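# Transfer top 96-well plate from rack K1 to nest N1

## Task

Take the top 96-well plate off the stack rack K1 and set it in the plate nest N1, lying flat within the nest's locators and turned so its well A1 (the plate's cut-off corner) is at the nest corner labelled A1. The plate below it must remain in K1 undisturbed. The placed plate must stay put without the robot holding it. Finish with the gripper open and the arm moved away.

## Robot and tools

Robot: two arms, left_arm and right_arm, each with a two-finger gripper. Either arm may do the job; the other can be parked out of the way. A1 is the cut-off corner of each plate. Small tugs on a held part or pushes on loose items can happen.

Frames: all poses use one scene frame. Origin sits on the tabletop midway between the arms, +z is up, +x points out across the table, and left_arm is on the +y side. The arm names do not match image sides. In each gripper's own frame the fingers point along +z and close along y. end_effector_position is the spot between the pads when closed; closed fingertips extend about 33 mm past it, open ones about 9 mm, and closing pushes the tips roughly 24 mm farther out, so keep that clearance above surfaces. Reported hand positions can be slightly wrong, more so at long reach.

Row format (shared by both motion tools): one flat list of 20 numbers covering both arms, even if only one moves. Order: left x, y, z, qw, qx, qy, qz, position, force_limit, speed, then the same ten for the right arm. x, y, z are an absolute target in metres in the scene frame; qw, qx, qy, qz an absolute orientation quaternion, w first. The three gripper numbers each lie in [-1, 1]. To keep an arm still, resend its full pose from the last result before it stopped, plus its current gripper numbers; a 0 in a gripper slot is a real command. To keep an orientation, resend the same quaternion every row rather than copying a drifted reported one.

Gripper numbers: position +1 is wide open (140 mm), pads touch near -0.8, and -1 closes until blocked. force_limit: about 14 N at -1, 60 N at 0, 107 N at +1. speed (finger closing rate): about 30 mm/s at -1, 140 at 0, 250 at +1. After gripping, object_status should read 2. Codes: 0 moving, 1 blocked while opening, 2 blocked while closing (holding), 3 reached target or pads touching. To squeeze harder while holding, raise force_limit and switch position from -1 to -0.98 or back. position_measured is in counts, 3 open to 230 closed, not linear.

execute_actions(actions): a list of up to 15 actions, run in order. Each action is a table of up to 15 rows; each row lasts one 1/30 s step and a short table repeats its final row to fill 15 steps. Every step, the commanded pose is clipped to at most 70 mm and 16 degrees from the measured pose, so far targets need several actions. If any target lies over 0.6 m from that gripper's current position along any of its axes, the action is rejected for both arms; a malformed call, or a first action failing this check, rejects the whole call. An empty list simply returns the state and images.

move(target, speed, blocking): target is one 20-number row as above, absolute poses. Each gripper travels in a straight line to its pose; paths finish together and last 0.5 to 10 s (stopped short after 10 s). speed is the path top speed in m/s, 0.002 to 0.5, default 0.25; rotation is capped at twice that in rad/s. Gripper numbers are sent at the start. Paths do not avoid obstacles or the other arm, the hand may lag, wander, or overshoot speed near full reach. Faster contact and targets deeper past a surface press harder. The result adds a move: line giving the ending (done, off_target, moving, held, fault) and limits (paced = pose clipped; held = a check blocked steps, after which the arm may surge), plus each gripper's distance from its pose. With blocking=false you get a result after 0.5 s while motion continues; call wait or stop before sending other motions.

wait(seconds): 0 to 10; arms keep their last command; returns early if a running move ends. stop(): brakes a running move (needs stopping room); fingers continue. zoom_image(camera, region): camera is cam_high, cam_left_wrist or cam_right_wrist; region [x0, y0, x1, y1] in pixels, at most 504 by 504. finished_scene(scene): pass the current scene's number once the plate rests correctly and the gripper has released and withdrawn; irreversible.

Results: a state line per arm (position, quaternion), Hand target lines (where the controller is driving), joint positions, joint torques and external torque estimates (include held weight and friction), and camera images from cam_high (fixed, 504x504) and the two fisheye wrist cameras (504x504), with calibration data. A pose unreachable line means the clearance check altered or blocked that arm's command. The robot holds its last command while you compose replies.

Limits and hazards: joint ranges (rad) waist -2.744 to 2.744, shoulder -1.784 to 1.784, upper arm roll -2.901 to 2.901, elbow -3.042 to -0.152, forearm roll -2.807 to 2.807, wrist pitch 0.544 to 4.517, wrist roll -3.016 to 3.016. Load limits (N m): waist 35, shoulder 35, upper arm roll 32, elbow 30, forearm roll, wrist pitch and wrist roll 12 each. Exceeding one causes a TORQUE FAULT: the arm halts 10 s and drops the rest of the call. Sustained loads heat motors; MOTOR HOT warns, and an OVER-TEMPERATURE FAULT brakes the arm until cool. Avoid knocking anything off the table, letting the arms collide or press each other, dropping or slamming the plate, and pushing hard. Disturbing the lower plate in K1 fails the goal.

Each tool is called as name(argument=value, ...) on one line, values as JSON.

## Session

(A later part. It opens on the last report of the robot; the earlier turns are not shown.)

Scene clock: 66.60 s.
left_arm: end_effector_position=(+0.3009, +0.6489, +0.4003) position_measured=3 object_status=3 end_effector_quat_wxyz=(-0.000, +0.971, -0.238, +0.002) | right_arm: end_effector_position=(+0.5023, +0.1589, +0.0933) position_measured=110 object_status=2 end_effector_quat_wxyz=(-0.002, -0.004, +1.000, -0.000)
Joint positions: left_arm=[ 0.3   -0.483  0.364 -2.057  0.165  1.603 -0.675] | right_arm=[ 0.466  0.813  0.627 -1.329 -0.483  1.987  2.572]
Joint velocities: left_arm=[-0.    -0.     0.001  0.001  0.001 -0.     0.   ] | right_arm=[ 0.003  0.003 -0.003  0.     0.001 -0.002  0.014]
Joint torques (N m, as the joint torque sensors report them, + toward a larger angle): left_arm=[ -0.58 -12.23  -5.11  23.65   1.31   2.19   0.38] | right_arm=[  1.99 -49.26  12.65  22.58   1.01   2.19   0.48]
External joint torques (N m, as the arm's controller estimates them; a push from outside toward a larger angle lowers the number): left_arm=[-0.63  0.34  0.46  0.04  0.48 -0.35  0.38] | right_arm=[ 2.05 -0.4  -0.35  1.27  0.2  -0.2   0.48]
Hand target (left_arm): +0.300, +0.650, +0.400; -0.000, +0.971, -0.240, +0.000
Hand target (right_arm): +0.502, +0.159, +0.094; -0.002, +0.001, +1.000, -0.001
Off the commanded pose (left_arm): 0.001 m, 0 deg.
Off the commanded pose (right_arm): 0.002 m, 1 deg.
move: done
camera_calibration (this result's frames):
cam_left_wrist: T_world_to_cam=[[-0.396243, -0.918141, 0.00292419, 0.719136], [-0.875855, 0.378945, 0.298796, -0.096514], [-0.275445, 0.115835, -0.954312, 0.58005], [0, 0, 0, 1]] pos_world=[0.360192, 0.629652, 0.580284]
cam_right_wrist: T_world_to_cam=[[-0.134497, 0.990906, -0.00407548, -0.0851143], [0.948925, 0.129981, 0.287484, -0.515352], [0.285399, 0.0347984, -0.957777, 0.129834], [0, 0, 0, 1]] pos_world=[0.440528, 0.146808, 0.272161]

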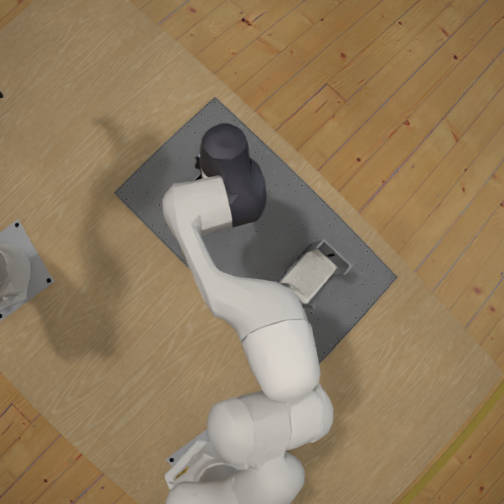

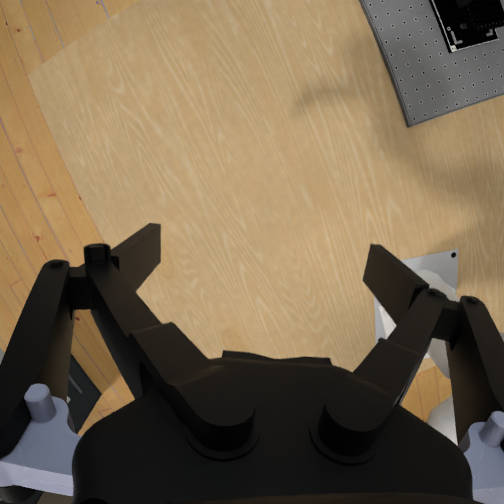

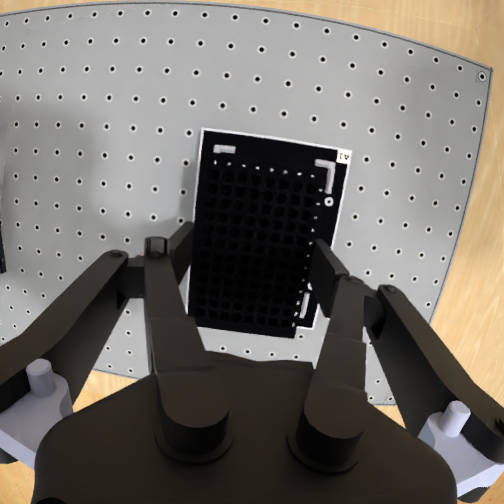

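move(target=[0.3,0.65,0.4,0,0.97,-0.24,0,1,0,0,0.503,0.168,0.076,0,0.003,1,0,-1,0.2,-0.8], speed=0.02)

zoom_image(camera="cam_right_wrist", region=[150,110,390,350])

Scene clock: 71.20 s.
left_arm: end_effector_position=(+0.3009, +0.6489, +0.4003) position_measured=3 object_status=3 end_effector_quat_wxyz=(-0.000, +0.971, -0.238, +0.002) | right_arm: end_effector_position=(+0.5013, +0.1667, +0.0754) position_measured=110 object_status=2 end_effector_quat_wxyz=(-0.003, -0.001, +1.000, -0.001)
Joint positions: left_arm=[ 0.3   -0.483  0.364 -2.057  0.165  1.603 -0.675] | right_arm=[ 0.496  0.85   0.605 -1.305 -0.486  2.002  2.584]
Joint velocities: left_arm=[-0.001  0.001 -0.001 -0.     0.     0.    -0.002] | right_arm=[ 0.004 -0.001 -0.008  0.004  0.     0.007  0.005]
Joint torques (N m, as the joint torque sensors report them, + toward a larger angle): left_arm=[ -0.07 -12.77  -5.43  23.73   1.27   2.19   0.39] | right_arm=[  1.92 -50.1   12.9   22.31   0.09   3.1    0.41]
External joint torques (N m, as the arm's controller estimates them; a push from outside toward a larger angle lowers the number): left_arm=[-0.01 -0.49  0.22  0.31  0.46 -0.33  0.39] | right_arm=[ 2.2   0.01  0.02  0.95 -0.71  0.71  0.41]
Hand target (left_arm): +0.300, +0.650, +0.400; -0.000, +0.971, -0.240, +0.000
Hand target (right_arm): +0.503, +0.168, +0.076; +0.000, +0.003, +1.000, -0.000
Off the commanded pose (left_arm): 0.001 m, 0 deg.
Off the commanded pose (right_arm): 0.002 m, 1 deg.
move: done
camera_calibration (this result's frames):
cam_left_wrist: T_world_to_cam=[[-0.396238, -0.918143, 0.00291886, 0.719144], [-0.875855, 0.378938, 0.298805, -0.096517], [-0.275452, 0.115842, -0.95431, 0.580049], [0, 0, 0, 1]] pos_world=[0.360193, 0.629657, 0.580287]
cam_right_wrist: T_world_to_cam=[[-0.12738, 0.991841, -0.00501273, -0.0966404], [0.950497, 0.123512, 0.285131, -0.509821], [0.283423, 0.0315555, -0.958476, 0.114228], [0, 0, 0, 1]] pos_world=[0.439899, 0.155216, 0.254366]

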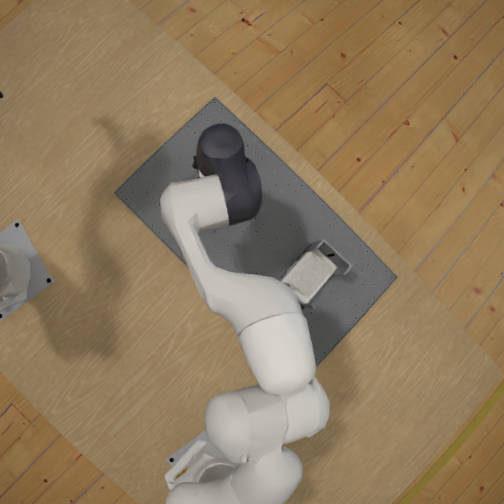

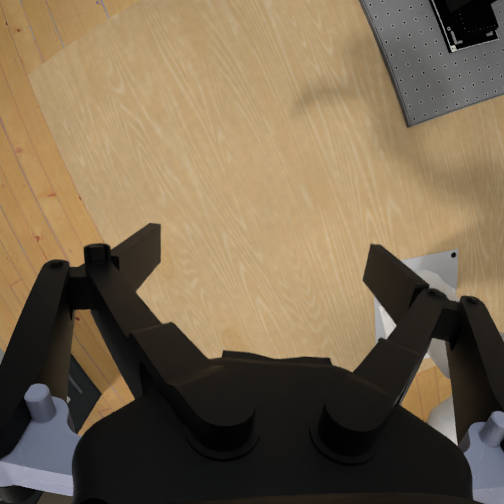

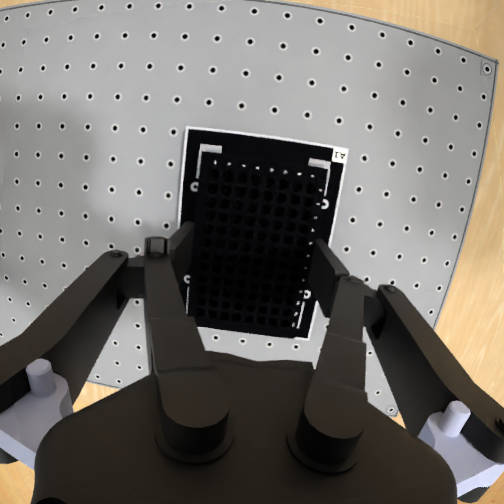

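Region (150, 110, 390, 350) of cam_right_wrist's 504x504 image, scaled by 2.100, with more detail than that image has.

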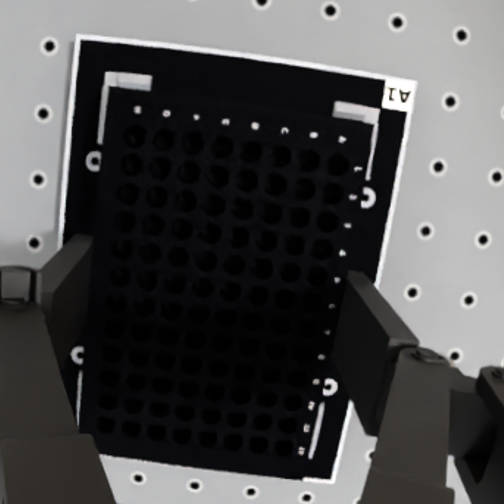

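move(target=[0.3,0.65,0.4,0,0.97,-0.24,0,1,0,0,0.502,0.1678,0.069,0,-0.005,1,0,-1,0.2,-0.8], speed=0.01)

zoom_image(camera="cam_right_wrist", region=[150,110,390,350])

Scene clock: 75.10 s.
left_arm: end_effector_position=(+0.3009, +0.6489, +0.4003) position_measured=3 object_status=3 end_effector_quat_wxyz=(-0.000, +0.971, -0.238, +0.002) | right_arm: end_effector_position=(+0.5009, +0.1680, +0.0700) position_measured=110 object_status=2 end_effector_quat_wxyz=(-0.002, -0.002, +1.000, +0.000)
Joint positions: left_arm=[ 0.3   -0.483  0.364 -2.057  0.165  1.603 -0.675] | right_arm=[ 0.496  0.856  0.604 -1.31  -0.491  2.015  2.586]
Joint velocities: left_arm=[-0.001 -0.001 -0.001 -0.     0.    -0.001 -0.   ] | right_arm=[ 0.001  0.001  0.    -0.001 -0.005  0.006 -0.   ]
Joint torques (N m, as the joint torque sensors report them, + toward a larger angle): left_arm=[ -0.72 -12.51  -4.9   23.7    1.28   2.18   0.41] | right_arm=[  0.37 -49.67  12.89  20.18  -0.33   3.03  -0.12]
External joint torques (N m, as the arm's controller estimates them; a push from outside toward a larger angle lowers the number): left_arm=[-0.69 -0.06  0.76  0.16  0.46 -0.35  0.41] | right_arm=[ 0.46  0.32 -0.13 -1.01 -1.12  0.63 -0.12]
Hand target (left_arm): +0.300, +0.650, +0.400; -0.000, +0.971, -0.240, +0.000
Hand target (right_arm): +0.502, +0.168, +0.069; +0.000, -0.005, +1.000, -0.000
Off the commanded pose (left_arm): 0.001 m, 0 deg.
Off the commanded pose (right_arm): 0.002 m, 0 deg.
move: done
camera_calibration (this result's frames):
cam_left_wrist: T_world_to_cam=[[-0.396234, -0.918145, 0.0029173, 0.719148], [-0.875854, 0.378933, 0.298813, -0.0965197], [-0.275459, 0.115845, -0.954307, 0.580049], [0, 0, 0, 1]] pos_world=[0.360194, 0.629661, 0.580288]
cam_right_wrist: T_world_to_cam=[[-0.129894, 0.991525, -0.00259962, -0.0968832], [0.94975, 0.125173, 0.28689, -0.508063], [0.284784, 0.0347963, -0.95796, 0.107934], [0, 0, 0, 1]] pos_world=[0.43921, 0.155902, 0.248903]

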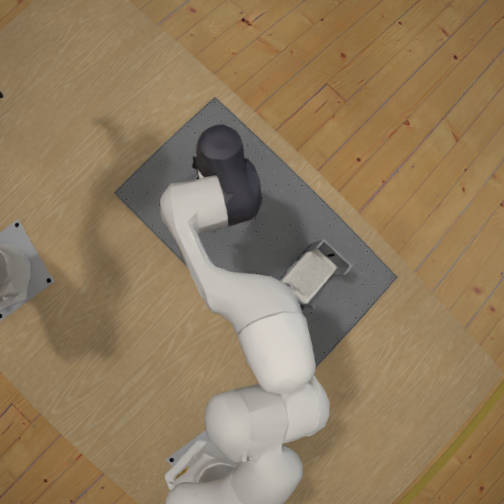

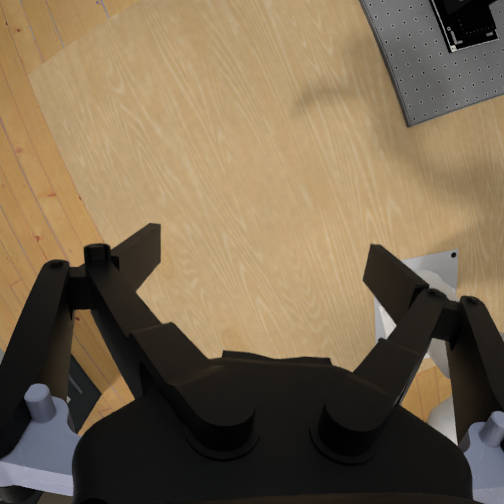

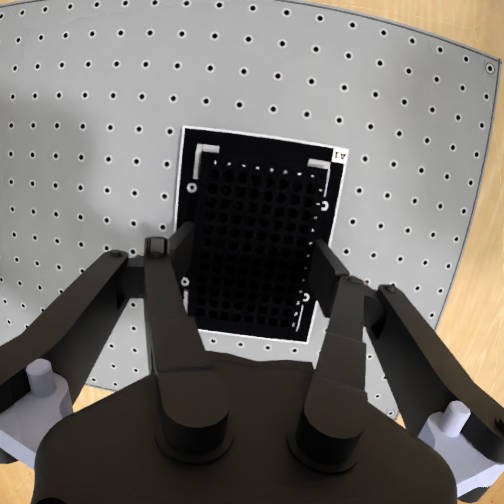

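Region (150, 110, 390, 350) of cam_right_wrist's 504x504 image, scaled by 2.100, with more detail than that image has.

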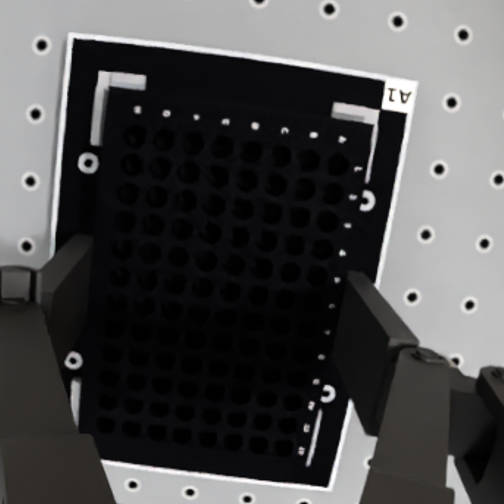

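move(target=[0.3,0.65,0.4,0,0.97,-0.24,0,1,0,0,0.5012,0.1662,0.0655,0,-0.004,1,0,-1,0.2,-0.8], speed=0.006)

zoom_image(camera="cam_right_wrist", region=[150,110,390,350])

Scene clock: 79.53 s.
left_arm: end_effector_position=(+0.3009, +0.6489, +0.4003) position_measured=3 object_status=3 end_effector_quat_wxyz=(-0.000, +0.971, -0.238, +0.002) | right_arm: end_effector_position=(+0.4983, +0.1678, +0.0651) position_measured=110 object_status=2 end_effector_quat_wxyz=(-0.003, -0.004, +1.000, -0.000)
Joint positions: left_arm=[ 0.3   -0.483  0.364 -2.057  0.165  1.603 -0.675] | right_arm=[ 0.496  0.856  0.602 -1.323 -0.491  2.026  2.586]
Joint velocities: left_arm=[ 0.001  0.001 -0.     0.     0.001 -0.001 -0.002] | right_arm=[ 0.001 -0.002 -0.003 -0.002  0.001  0.006 -0.001]
Joint torques (N m, as the joint torque sensors report them, + toward a larger angle): left_arm=[ -0.44 -12.12  -5.02  23.74   1.29   2.22   0.41] | right_arm=[ -1.09 -51.03  12.2   20.73  -0.18   3.11  -0.03]
External joint torques (N m, as the arm's controller estimates them; a push from outside toward a larger angle lowers the number): left_arm=[-0.44  0.28  0.59  0.25  0.47 -0.3   0.41] | right_arm=[-1.15 -0.87 -1.02 -0.49 -0.98  0.69 -0.03]
Hand target (left_arm): +0.300, +0.650, +0.400; -0.000, +0.971, -0.240, +0.000
Hand target (right_arm): +0.501, +0.166, +0.065; +0.000, -0.004, +1.000, -0.000
Off the commanded pose (left_arm): 0.001 m, 0 deg.
Off the commanded pose (right_arm): 0.003 m, 0 deg.
move: done
camera_calibration (this result's frames):
cam_left_wrist: T_world_to_cam=[[-0.396233, -0.918145, 0.00291669, 0.719151], [-0.875854, 0.378932, 0.298816, -0.0965223], [-0.275461, 0.115846, -0.954306, 0.58005], [0, 0, 0, 1]] pos_world=[0.360194, 0.629664, 0.58029]
cam_right_wrist: T_world_to_cam=[[-0.134051, 0.99097, -0.0030605, -0.0948087], [0.94961, 0.129338, 0.285504, -0.504669], [0.283321, 0.0353659, -0.958373, 0.104636], [0, 0, 0, 1]] pos_world=[0.436883, 0.155525, 0.244075]

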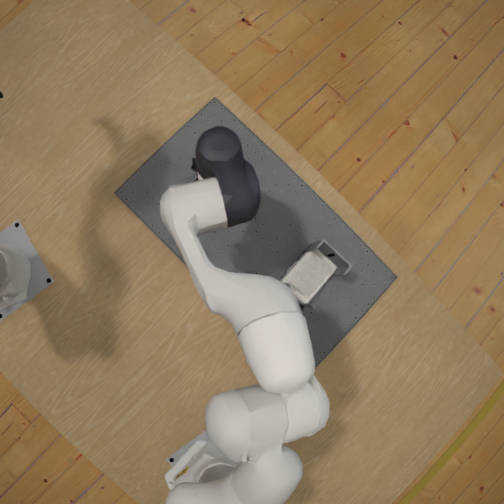

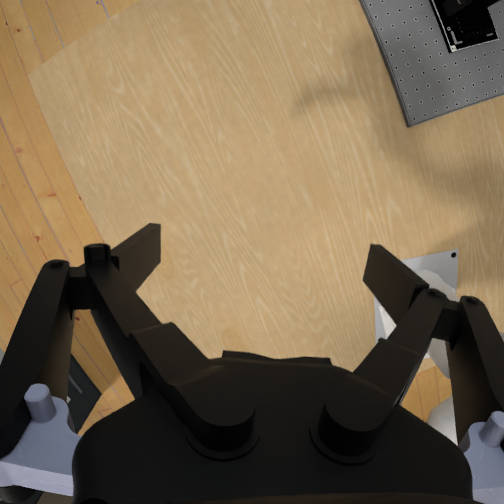

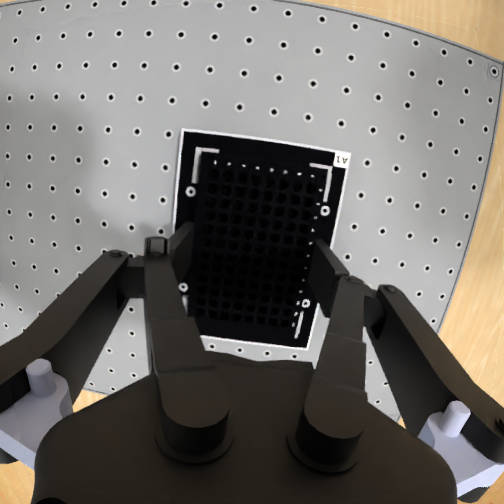

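Region (150, 110, 390, 350) of cam_right_wrist's 504x504 image, scaled by 2.100, with more detail than that image has.

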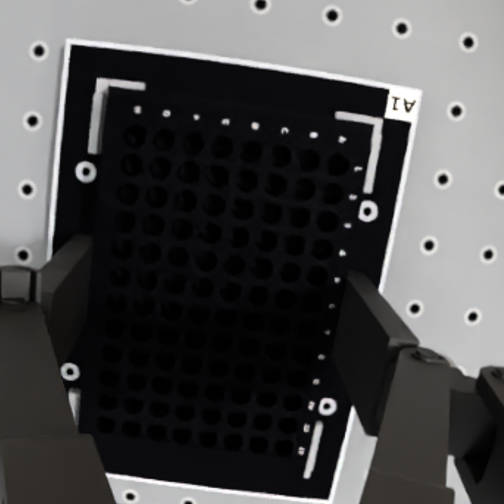

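move(target=[0.3,0.65,0.4,0,0.97,-0.24,0,1,0,0,0.5032,0.1652,0.066,0,-0.002,1,0,-1,0.2,-0.8], speed=0.006)

zoom_image(camera="cam_right_wrist", region=[150,110,390,350])

Scene clock: 83.80 s.
left_arm: end_effector_position=(+0.3009, +0.6489, +0.4004) position_measured=3 object_status=3 end_effector_quat_wxyz=(-0.000, +0.971, -0.238, +0.002) | right_arm: end_effector_position=(+0.4997, +0.1669, +0.0651) position_measured=110 object_status=2 end_effector_quat_wxyz=(-0.002, -0.003, +1.000, -0.000)
Joint positions: left_arm=[ 0.3   -0.483  0.364 -2.057  0.165  1.603 -0.675] | right_arm=[ 0.496  0.855  0.599 -1.322 -0.491  2.027  2.586]
Joint velocities: left_arm=[ 0.002  0.    -0.001  0.001 -0.001 -0.     0.001] | right_arm=[-0.001  0.001 -0.001 -0.001  0.003  0.     0.001]
Joint torques (N m, as the joint torque sensors report them, + toward a larger angle): left_arm=[ -0.36 -12.5   -4.9   23.4    1.29   2.18   0.41] | right_arm=[ -1.36 -50.76  12.86  22.59   0.32   2.71  -0.08]
External joint torques (N m, as the arm's controller estimates them; a push from outside toward a larger angle lowers the number): left_arm=[-0.4   0.07  0.68 -0.19  0.47 -0.35  0.41] | right_arm=[-1.38 -0.88 -0.21  1.5  -0.47  0.32 -0.08]
Hand target (left_arm): +0.300, +0.650, +0.400; -0.000, +0.971, -0.240, +0.000
Hand target (right_arm): +0.503, +0.165, +0.066; +0.000, -0.002, +1.000, -0.000
Off the commanded pose (left_arm): 0.001 m, 0 deg.
Off the commanded pose (right_arm): 0.004 m, 0 deg.
move: off_target (right_arm)
camera_calibration (this result's frames):
cam_left_wrist: T_world_to_cam=[[-0.396231, -0.918146, 0.00291432, 0.719155], [-0.875854, 0.378928, 0.298819, -0.0965237], [-0.275464, 0.115849, -0.954305, 0.580051], [0, 0, 0, 1]] pos_world=[0.360194, 0.629667, 0.580293]
cam_right_wrist: T_world_to_cam=[[-0.132253, 0.99121, -0.00355353, -0.094696], [0.949326, 0.127694, 0.287183, -0.505658], [0.285112, 0.0346072, -0.957869, 0.103455], [0, 0, 0, 1]] pos_world=[0.438014, 0.154853, 0.243976]

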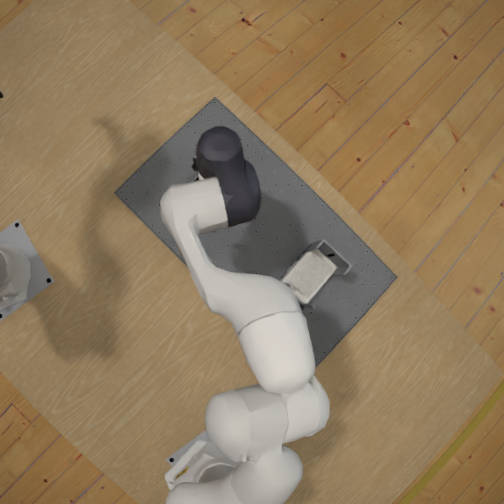

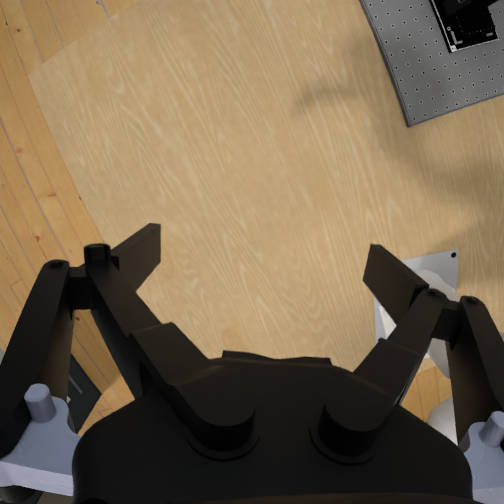

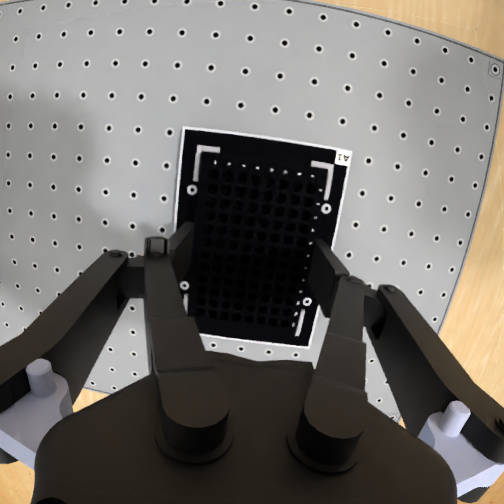

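Region (150, 110, 390, 350) of cam_right_wrist's 504x504 image, scaled by 2.100, with more detail than that image has.

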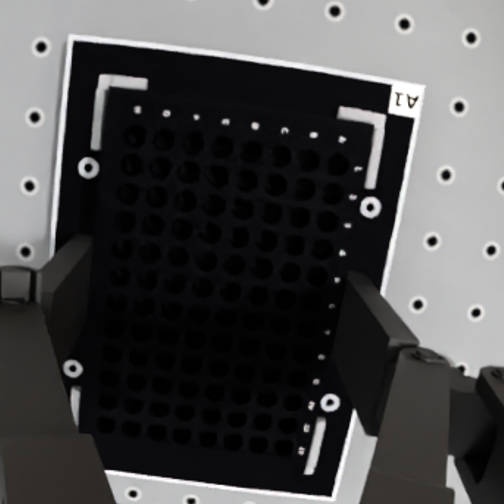

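move(target=[0.3,0.65,0.4,0,0.97,-0.24,0,1,0,0,0.5035,0.1672,0.0605,0,-0.002,1,0,-1,0.2,-0.8], speed=0.006)

zoom_image(camera="cam_right_wrist", region=[150,110,390,350])

Scene clock: 87.80 s.
left_arm: end_effector_position=(+0.3009, +0.6489, +0.4004) position_measured=3 object_status=3 end_effector_quat_wxyz=(-0.000, +0.971, -0.238, +0.002) | right_arm: end_effector_position=(+0.5019, +0.1665, +0.0605) position_measured=110 object_status=2 end_effector_quat_wxyz=(-0.003, -0.001, +1.000, +0.000)
Joint positions: left_arm=[ 0.3   -0.483  0.364 -2.057  0.165  1.603 -0.675] | right_arm=[ 0.498  0.866  0.596 -1.314 -0.493  2.03   2.586]
Joint velocities: left_arm=[ 0.    -0.    -0.001 -0.001  0.    -0.    -0.001] | right_arm=[ 0.001  0.001 -0.    -0.    -0.002  0.002 -0.003]
Joint torques (N m, as the joint torque sensors report them, + toward a larger angle): left_arm=[ -0.37 -12.18  -5.19  23.31   1.33   2.2    0.4 ] | right_arm=[  1.62 -49.75  12.19  22.51  -0.31   3.06   0.04]
External joint torques (N m, as the arm's controller estimates them; a push from outside toward a larger angle lowers the number): left_arm=[-0.35  0.19  0.42 -0.12  0.52 -0.32  0.4 ] | right_arm=[ 1.62  0.6  -0.93  1.35 -1.1   0.64  0.04]
Hand target (left_arm): +0.300, +0.650, +0.400; -0.000, +0.971, -0.240, +0.000
Hand target (right_arm): +0.504, +0.167, +0.060; +0.000, -0.002, +1.000, -0.000
Off the commanded pose (left_arm): 0.001 m, 0 deg.
Off the commanded pose (right_arm): 0.002 m, 0 deg.
move: done
camera_calibration (this result's frames):
cam_left_wrist: T_world_to_cam=[[-0.396226, -0.918148, 0.00291209, 0.71916], [-0.875855, 0.378922, 0.298823, -0.0965241], [-0.275467, 0.115851, -0.954304, 0.580052], [0, 0, 0, 1]] pos_world=[0.360194, 0.629671, 0.580295]
cam_right_wrist: T_world_to_cam=[[-0.1286, 0.991692, -0.00307435, -0.0959449], [0.950273, 0.124114, 0.285617, -0.506157], [0.283625, 0.0338088, -0.958339, 0.0993638], [0, 0, 0, 1]] pos_world=[0.440466, 0.15461, 0.239496]

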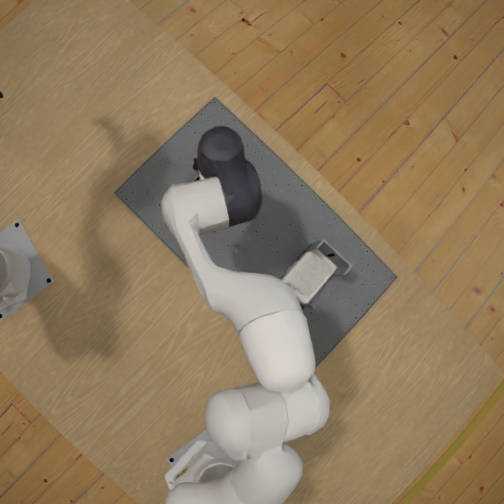

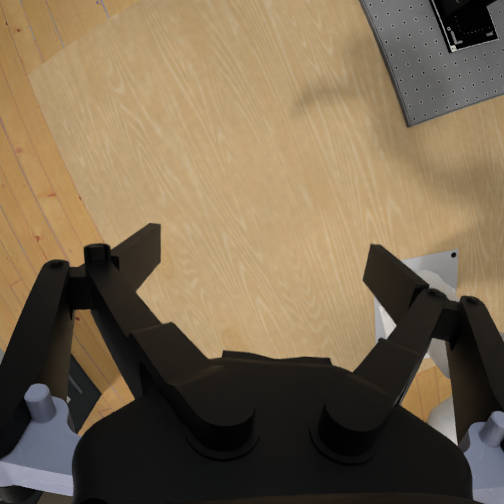

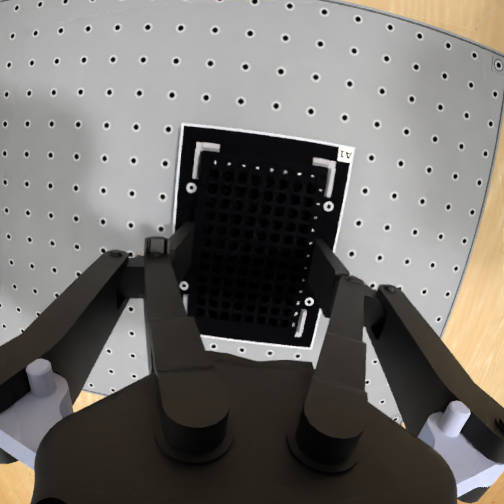

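Region (150, 110, 390, 350) of cam_right_wrist's 504x504 image, scaled by 2.100, with more detail than that image has.

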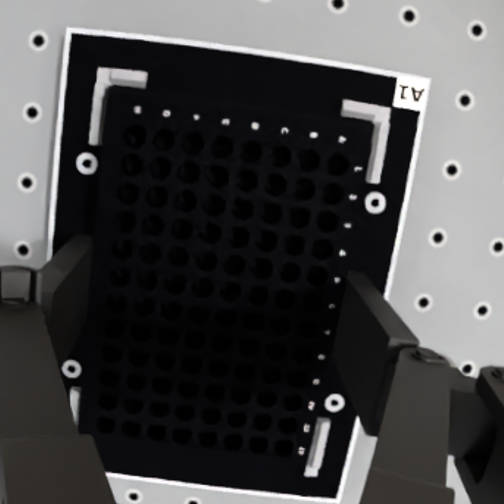

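move(target=[0.3,0.65,0.4,0,0.97,-0.24,0,1,0,0,0.5015,0.1682,0.0565,0,-0.003,1,0,-1,0.2,-0.8], speed=0.005)

zoom_image(camera="cam_right_wrist", region=[150,110,390,350])

Scene clock: 94.63 s.
left_arm: end_effector_position=(+0.3009, +0.6489, +0.4004) position_measured=3 object_status=3 end_effector_quat_wxyz=(-0.000, +0.971, -0.238, +0.002) | right_arm: end_effector_position=(+0.5019, +0.1675, +0.0592) position_measured=110 object_status=2 end_effector_quat_wxyz=(-0.002, -0.002, +1.000, +0.001)
Joint positions: left_arm=[ 0.3   -0.483  0.364 -2.057  0.165  1.603 -0.675] | right_arm=[ 0.499  0.868  0.595 -1.316 -0.495  2.035  2.586]
Joint velocities: left_arm=[ 0.     0.001 -0.001 -0.001 -0.    -0.001 -0.001] | right_arm=[-0.     0.001 -0.    -0.002 -0.002  0.     0.001]
Joint torques (N m, as the joint torque sensors report them, + toward a larger angle): left_arm=[ -0.51 -12.81  -5.08  23.72   1.29   2.18   0.39] | right_arm=[  1.93 -48.9   12.66  19.33  -0.44   3.46   0.19]
External joint torques (N m, as the arm's controller estimates them; a push from outside toward a larger angle lowers the number): left_arm=[-0.45 -0.49  0.58  0.28  0.47 -0.35  0.39] | right_arm=[ 2.2   1.32 -0.29 -1.81 -1.22  1.06  0.19]
Hand target (left_arm): +0.300, +0.650, +0.400; -0.000, +0.971, -0.240, +0.000
Hand target (right_arm): +0.501, +0.168, +0.057; -0.000, -0.003, +1.000, -0.000
Off the commanded pose (left_arm): 0.001 m, 0 deg.
Off the commanded pose (right_arm): 0.003 m, 0 deg.
move: done
camera_calibration (this result's frames):
cam_left_wrist: T_world_to_cam=[[-0.396223, -0.91815, 0.00291101, 0.719163], [-0.875856, 0.378918, 0.298828, -0.0965259], [-0.275472, 0.115853, -0.954303, 0.580052], [0, 0, 0, 1]] pos_world=[0.360194, 0.629674, 0.580296]
cam_right_wrist: T_world_to_cam=[[-0.130649, 0.991427, -0.00196067, -0.0959121], [0.949451, 0.125686, 0.287657, -0.505802], [0.285437, 0.0357205, -0.957731, 0.0967578], [0, 0, 0, 1]] pos_world=[0.440085, 0.155206, 0.237978]

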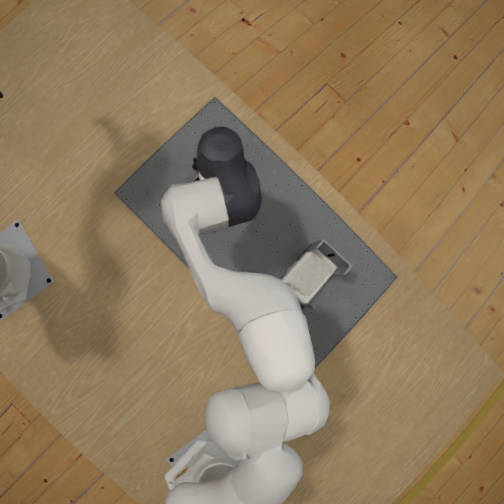

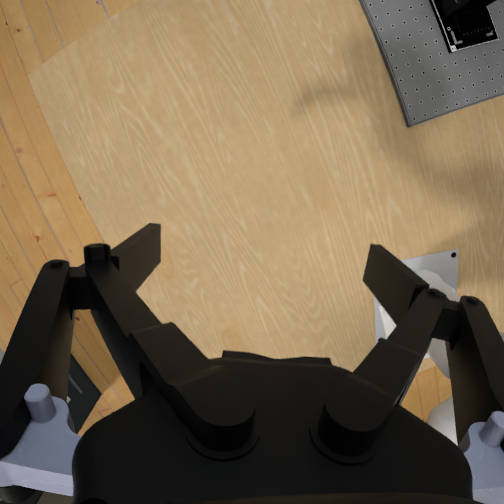

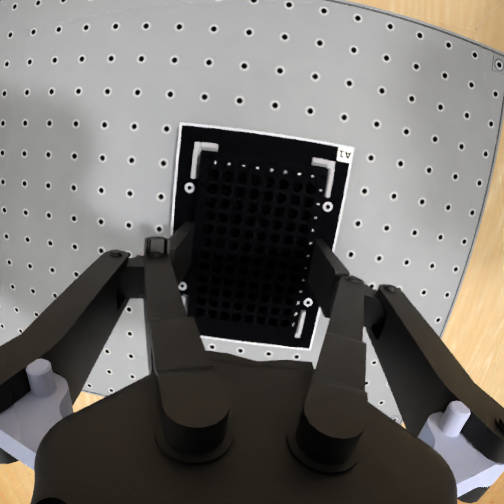

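Region (150, 110, 390, 350) of cam_right_wrist's 504x504 image, scaled by 2.100, with more detail than that image has.

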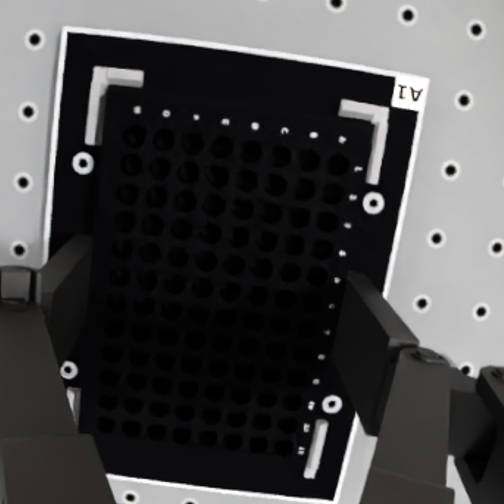

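execute_actions(actions=[[[0.3,0.65,0.4,0,0.97,-0.24,0,1,0,0,0.4995,0.1675,0.0575,0,-0.003,1,0,-1,0.2,-0.8]],[[0.3,0.65,0.4,0,0.97,-0.24,0,1,0,0,0.501,0.1675,0.059,0,-0.003,1,0,0.5,0.2,-0.8]]])

move(target=[0.3,0.65,0.4,0,0.97,-0.24,0,1,0,0,0.501,0.1675,0.11,0,-0.003,1,0,0.5,0.2,-0.8], speed=0.08)

zoom_image(camera="cam_right_wrist", region=[160,120,360,320])

move(target=[0.3,0.65,0.4,0,0.97,-0.24,0,1,0,0,0.42,-0.05,0.28,0,-0.003,1,0,0.5,0.2,-0.8])

zoom_image(camera="cam_high", region=[165,140,265,240])

Scene clock: 101.17 s.
left_arm: end_effector_position=(+0.3009, +0.6489, +0.4004) position_measured=3 object_status=3 end_effector_quat_wxyz=(-0.000, +0.971, -0.238, +0.002) | right_arm: end_effector_position=(+0.5013, +0.1677, +0.0595) position_measured=70 object_status=0 end_effector_quat_wxyz=(+0.000, -0.004, +1.000, +0.001)
Joint positions: left_arm=[ 0.3   -0.483  0.364 -2.057  0.165  1.603 -0.675] | right_arm=[ 0.499  0.862  0.594 -1.325 -0.495  2.042  2.586]
Joint velocities: left_arm=[-0.002 -0.001  0.001  0.     0.    -0.     0.001] | right_arm=[-0.001  0.002  0.001 -0.     0.001  0.001 -0.   ]
Joint torques (N m, as the joint torque sensors report them, + toward a larger angle): left_arm=[ -0.27 -12.74  -5.04  23.58   1.3    2.21   0.38] | right_arm=[  1.06 -49.35  13.49  22.45   0.56   2.23   0.2 ]
External joint torques (N m, as the arm's controller estimates them; a push from outside toward a larger angle lowers the number): left_arm=[-0.28 -0.25  0.55  0.06  0.48 -0.32  0.38] | right_arm=[ 1.18  0.71  0.5   1.34 -0.22 -0.19  0.2 ]
External joint torques at the end of the 1st action: left_arm=[-0.26 -0.04  0.49  0.03  0.46 -0.32  0.37] | right_arm=[ 1.26  0.04 -0.25 -2.36 -0.33  0.52  0.32]
Hand target (left_arm): +0.300, +0.650, +0.400; -0.000, +0.971, -0.240, +0.000
Hand target (right_arm): +0.501, +0.167, +0.059; -0.000, -0.003, +1.000, +0.000
Off the commanded pose (left_arm): 0.001 m, 0 deg.
Off the commanded pose (right_arm): 0.001 m, 0 deg.
camera_calibration (this result's frames):
cam_left_wrist: T_world_to_cam=[[-0.396216, -0.918153, 0.00290737, 0.719169], [-0.875858, 0.378911, 0.298831, -0.096525], [-0.275474, 0.115855, -0.954302, 0.580053], [0, 0, 0, 1]] pos_world=[0.360194, 0.629679, 0.5803]
cam_right_wrist: T_world_to_cam=[[-0.133775, 0.991011, -0.00136916, -0.0945526], [0.947853, 0.128353, 0.291719, -0.505286], [0.289272, 0.037727, -0.956503, 0.0948949], [0, 0, 0, 1]] pos_world=[0.438837, 0.154977, 0.238039]

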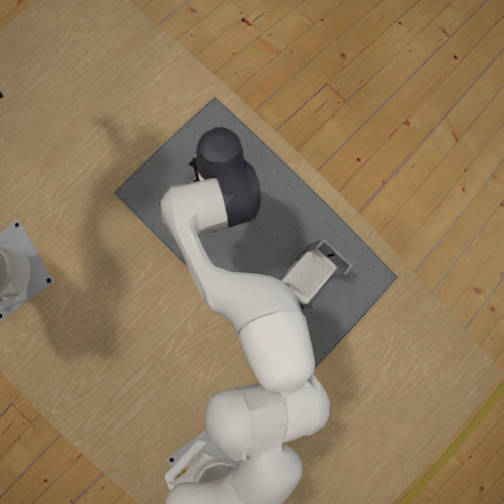

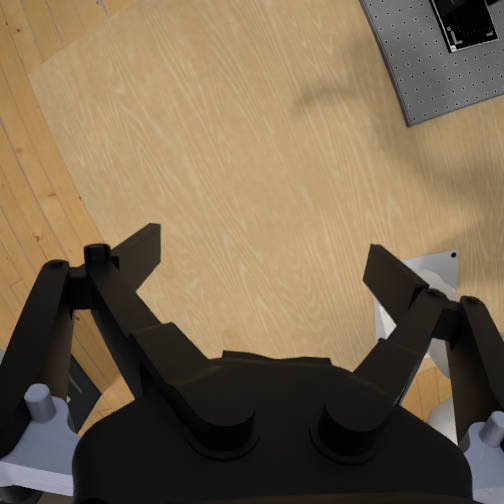

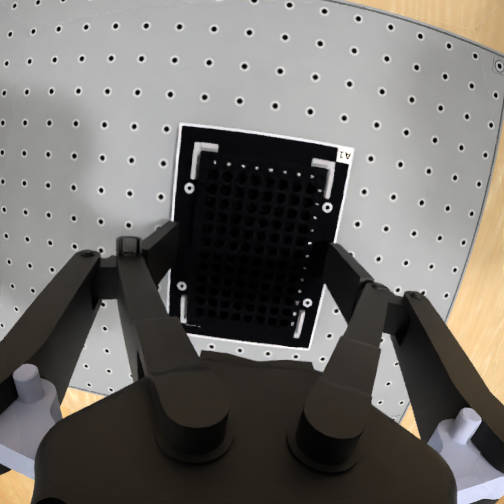

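Scene clock: 102.27 s.
left_arm: end_effector_position=(+0.3009, +0.6489, +0.4004) position_measured=3 object_status=3 end_effector_quat_wxyz=(-0.000, +0.971, -0.238, +0.002) | right_arm: end_effector_position=(+0.5014, +0.1684, +0.1102) position_measured=66 object_status=3 end_effector_quat_wxyz=(+0.003, -0.001, +1.000, +0.000)
Joint positions: left_arm=[ 0.3   -0.483  0.364 -2.057  0.165  1.603 -0.675] | right_arm=[ 0.494  0.805  0.618 -1.292 -0.472  1.957  2.58 ]
Joint velocities: left_arm=[-0.001  0.001  0.001 -0.001 -0.001  0.    -0.002] | right_arm=[-0.003  0.001  0.003 -0.001  0.    -0.011 -0.003]
Joint torques (N m, as the joint torque sensors report them, + toward a larger angle): left_arm=[ -0.46 -12.45  -5.34  23.54   1.3    2.18   0.42] | right_arm=[ -0.63 -48.64  14.94  22.84   1.64   2.2   -0.4 ]
External joint torques (N m, as the arm's controller estimates them; a push from outside toward a larger angle lowers the number): left_arm=[-0.43 -0.06  0.29  0.07  0.49 -0.34  0.42] | right_arm=[-0.56  0.76  2.35  1.11  0.84 -0.23 -0.4 ]
Hand target (left_arm): +0.300, +0.650, +0.400; -0.000, +0.971, -0.240, +0.000
Hand target (right_arm): +0.501, +0.168, +0.110; -0.000, -0.004, +1.000, +0.000
Off the commanded pose (left_arm): 0.001 m, 0 deg.
Off the commanded pose (right_arm): 0.001 m, 0 deg.
move: done
camera_calibration (this result's frames):
cam_left_wrist: T_world_to_cam=[[-0.396216, -0.918153, 0.00290675, 0.71917], [-0.875858, 0.37891, 0.298831, -0.0965248], [-0.275474, 0.115856, -0.954302, 0.580053], [0, 0, 0, 1]] pos_world=[0.360194, 0.62968, 0.5803]
cam_right_wrist: T_world_to_cam=[[-0.127961, 0.991772, -0.00370699, -0.0980332], [0.947073, 0.123302, 0.296393, -0.519463], [0.294411, 0.034416, -0.955059, 0.141165], [0, 0, 0, 1]] pos_world=[0.437865, 0.156419, 0.288423]

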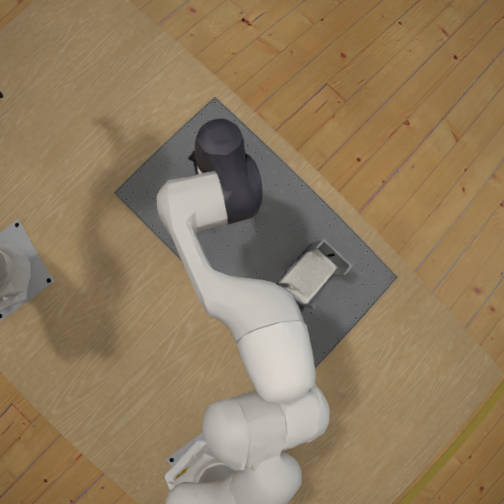

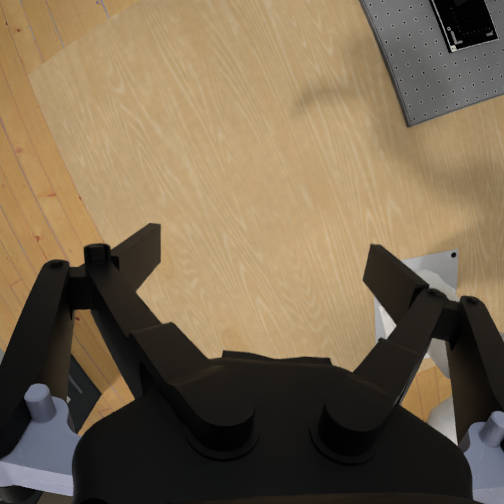

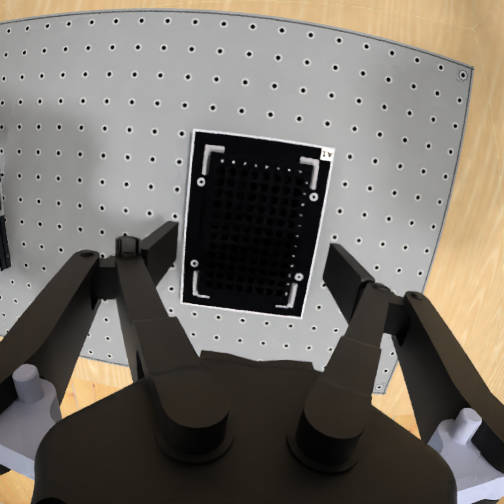

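Region (160, 120, 360, 320) of cam_right_wrist's 504x504 image, scaled by 2.520, with more detail than that image has.

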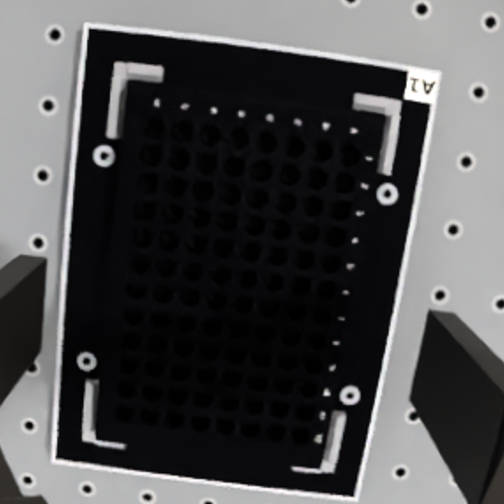

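Scene clock: 104.47 s.
left_arm: end_effector_position=(+0.3009, +0.6489, +0.4004) position_measured=3 object_status=3 end_effector_quat_wxyz=(-0.000, +0.971, -0.238, +0.002) | right_arm: end_effector_position=(+0.4230, -0.0484, +0.2820) position_measured=66 object_status=3 end_effector_quat_wxyz=(+0.006, +0.001, +1.000, +0.000)
Joint positions: left_arm=[ 0.3   -0.483  0.364 -2.057  0.165  1.603 -0.675] | right_arm=[-0.015 -0.096  0.723 -1.992  0.062  1.929  2.128]
Joint velocities: left_arm=[ 0.     0.001  0.001 -0.     0.001 -0.    -0.   ] | right_arm=[ 0.001  0.001  0.002 -0.001  0.003  0.    -0.029]
Joint torques (N m, as the joint torque sensors report them, + toward a larger angle): left_arm=[ -0.8  -12.72  -5.05  23.53   1.29   2.19   0.41] | right_arm=[  0.94 -20.87  -2.15  22.95   1.77   2.34  -0.36]
External joint torques (N m, as the arm's controller estimates them; a push from outside toward a larger angle lowers the number): left_arm=[-0.86 -0.24  0.48 -0.01  0.46 -0.34  0.41] | right_arm=[ 0.92 -0.65 -0.11 -1.28  0.97 -0.09 -0.36]
Hand target (left_arm): +0.300, +0.650, +0.400; -0.000, +0.971, -0.240, +0.000
Hand target (right_arm): +0.421, -0.048, +0.281; +0.004, -0.007, +1.000, +0.001
Off the commanded pose (left_arm): 0.001 m, 0 deg.
Off the commanded pose (right_arm): 0.004 m, 1 deg.
move: off_target (right_arm)
camera_calibration (this result's frames):
cam_left_wrist: T_world_to_cam=[[-0.396215, -0.918153, 0.00290619, 0.719171], [-0.875858, 0.37891, 0.298832, -0.0965251], [-0.275474, 0.115856, -0.954301, 0.580053], [0, 0, 0, 1]] pos_world=[0.360194, 0.62968, 0.5803]
cam_right_wrist: T_world_to_cam=[[-0.124065, 0.992264, -0.00455282, 0.106287], [0.945829, 0.119644, 0.301815, -0.470637], [0.300025, 0.0331386, -0.953356, 0.332845], [0, 0, 0, 1]] pos_world=[0.358467, -0.0601855, 0.459849]

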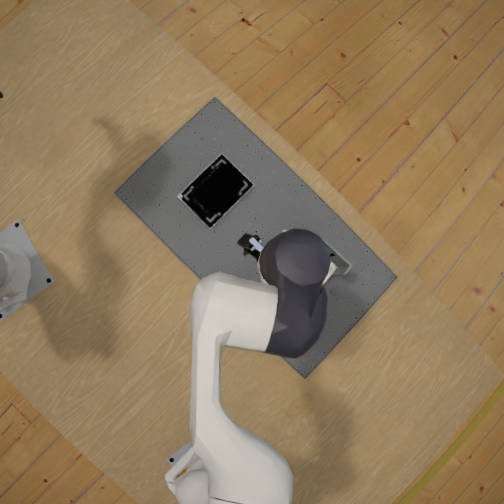

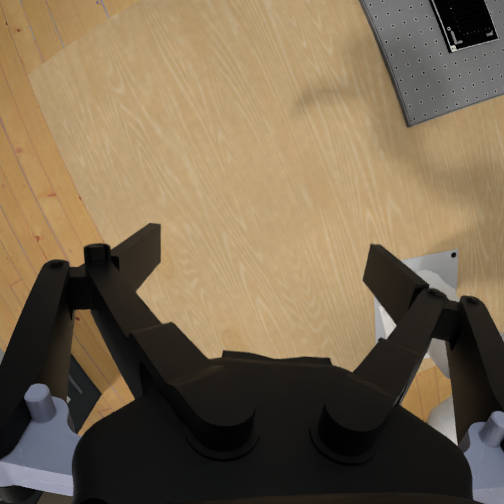

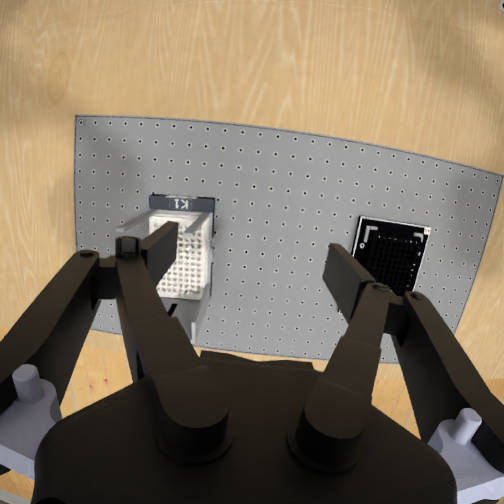

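Region (165, 140, 265, 240) of cam_high's 504x504 image, scaled by 5.040, with more detail than that image has.

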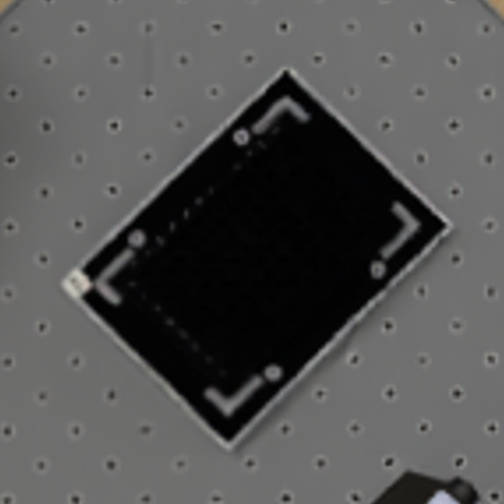

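move(target=[0.3,0.65,0.4,0,0.97,-0.24,0,1,0,0,0.33,-0.12,0.33,0,-0.003,1,0,0.5,0.2,-0.8])

finished_scene(scene=2)

Scene clock: 109.07 s.
left_arm: end_effector_position=(+0.3009, +0.6489, +0.4004) position_measured=3 object_status=3 end_effector_quat_wxyz=(-0.000, +0.971, -0.238, +0.002) | right_arm: end_effector_position=(+0.3320, -0.1196, +0.3312) position_measured=66 object_status=3 end_effector_quat_wxyz=(+0.004, +0.003, +1.000, -0.000)
Joint positions: left_arm=[ 0.3   -0.483  0.364 -2.057  0.165  1.603 -0.675] | right_arm=[ 0.096 -0.508  0.505 -2.223  0.238  1.772  1.946]
Joint velocities: left_arm=[-0.     0.002 -0.     0.001 -0.001  0.001 -0.   ] | right_arm=[ 0.01   0.    -0.008  0.001  0.001 -0.005 -0.024]
Joint torques (N m, as the joint torque sensors report them, + toward a larger angle): left_arm=[ -0.29 -12.62  -5.11  23.59   1.29   2.18   0.41] | right_arm=[ 1.93 -9.16 -7.33 22.77  0.63  2.07 -0.33]
External joint torques (N m, as the arm's controller estimates them; a push from outside toward a larger angle lowers the number): left_arm=[-0.24 -0.26  0.55  0.09  0.47 -0.36  0.41] | right_arm=[ 1.85  1.55  0.04 -1.   -0.19 -0.37 -0.33]
Hand target (left_arm): +0.300, +0.650, +0.400; -0.000, +0.971, -0.240, +0.000
Hand target (right_arm): +0.330, -0.120, +0.330; +0.001, -0.005, +1.000, -0.001
Off the commanded pose (left_arm): 0.001 m, 0 deg.
Off the commanded pose (right_arm): 0.002 m, 1 deg.
move: done
camera_calibration (this result's frames):
cam_left_wrist: T_world_to_cam=[[-0.39621, -0.918155, 0.00290381, 0.719175], [-0.87586, 0.378904, 0.298835, -0.0965246], [-0.275477, 0.115858, -0.954301, 0.580055], [0, 0, 0, 1]] pos_world=[0.360194, 0.629684, 0.580303]
cam_right_wrist: T_world_to_cam=[[-0.120372, 0.992713, -0.00565393, 0.165009], [0.947123, 0.116547, 0.298956, -0.390696], [0.297436, 0.030631, -0.95425, 0.410312], [0, 0, 0, 1]] pos_world=[0.267857, -0.13084, 0.509274]

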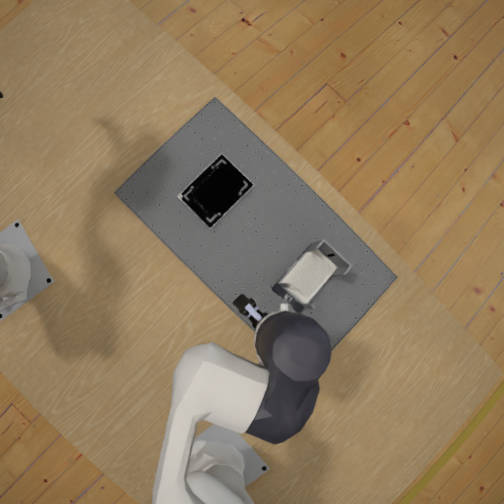

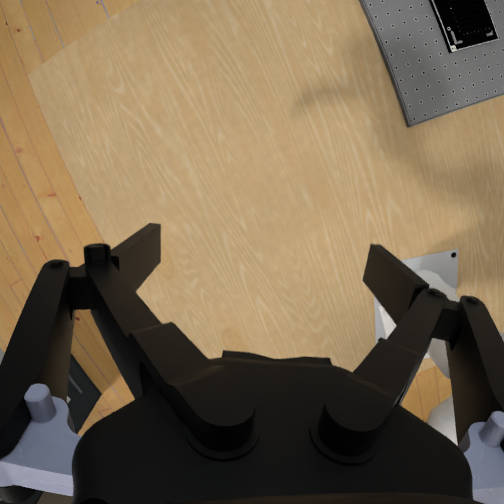

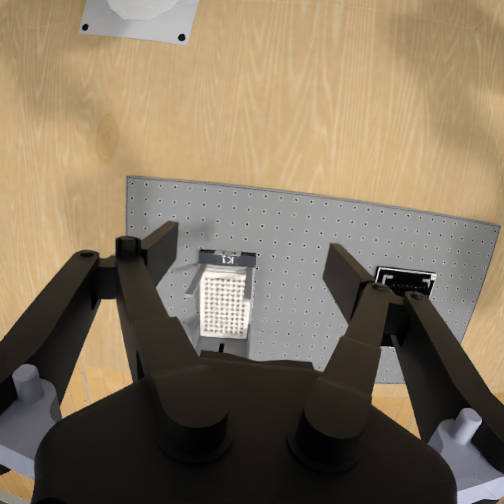

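The scene is finished: the task was done.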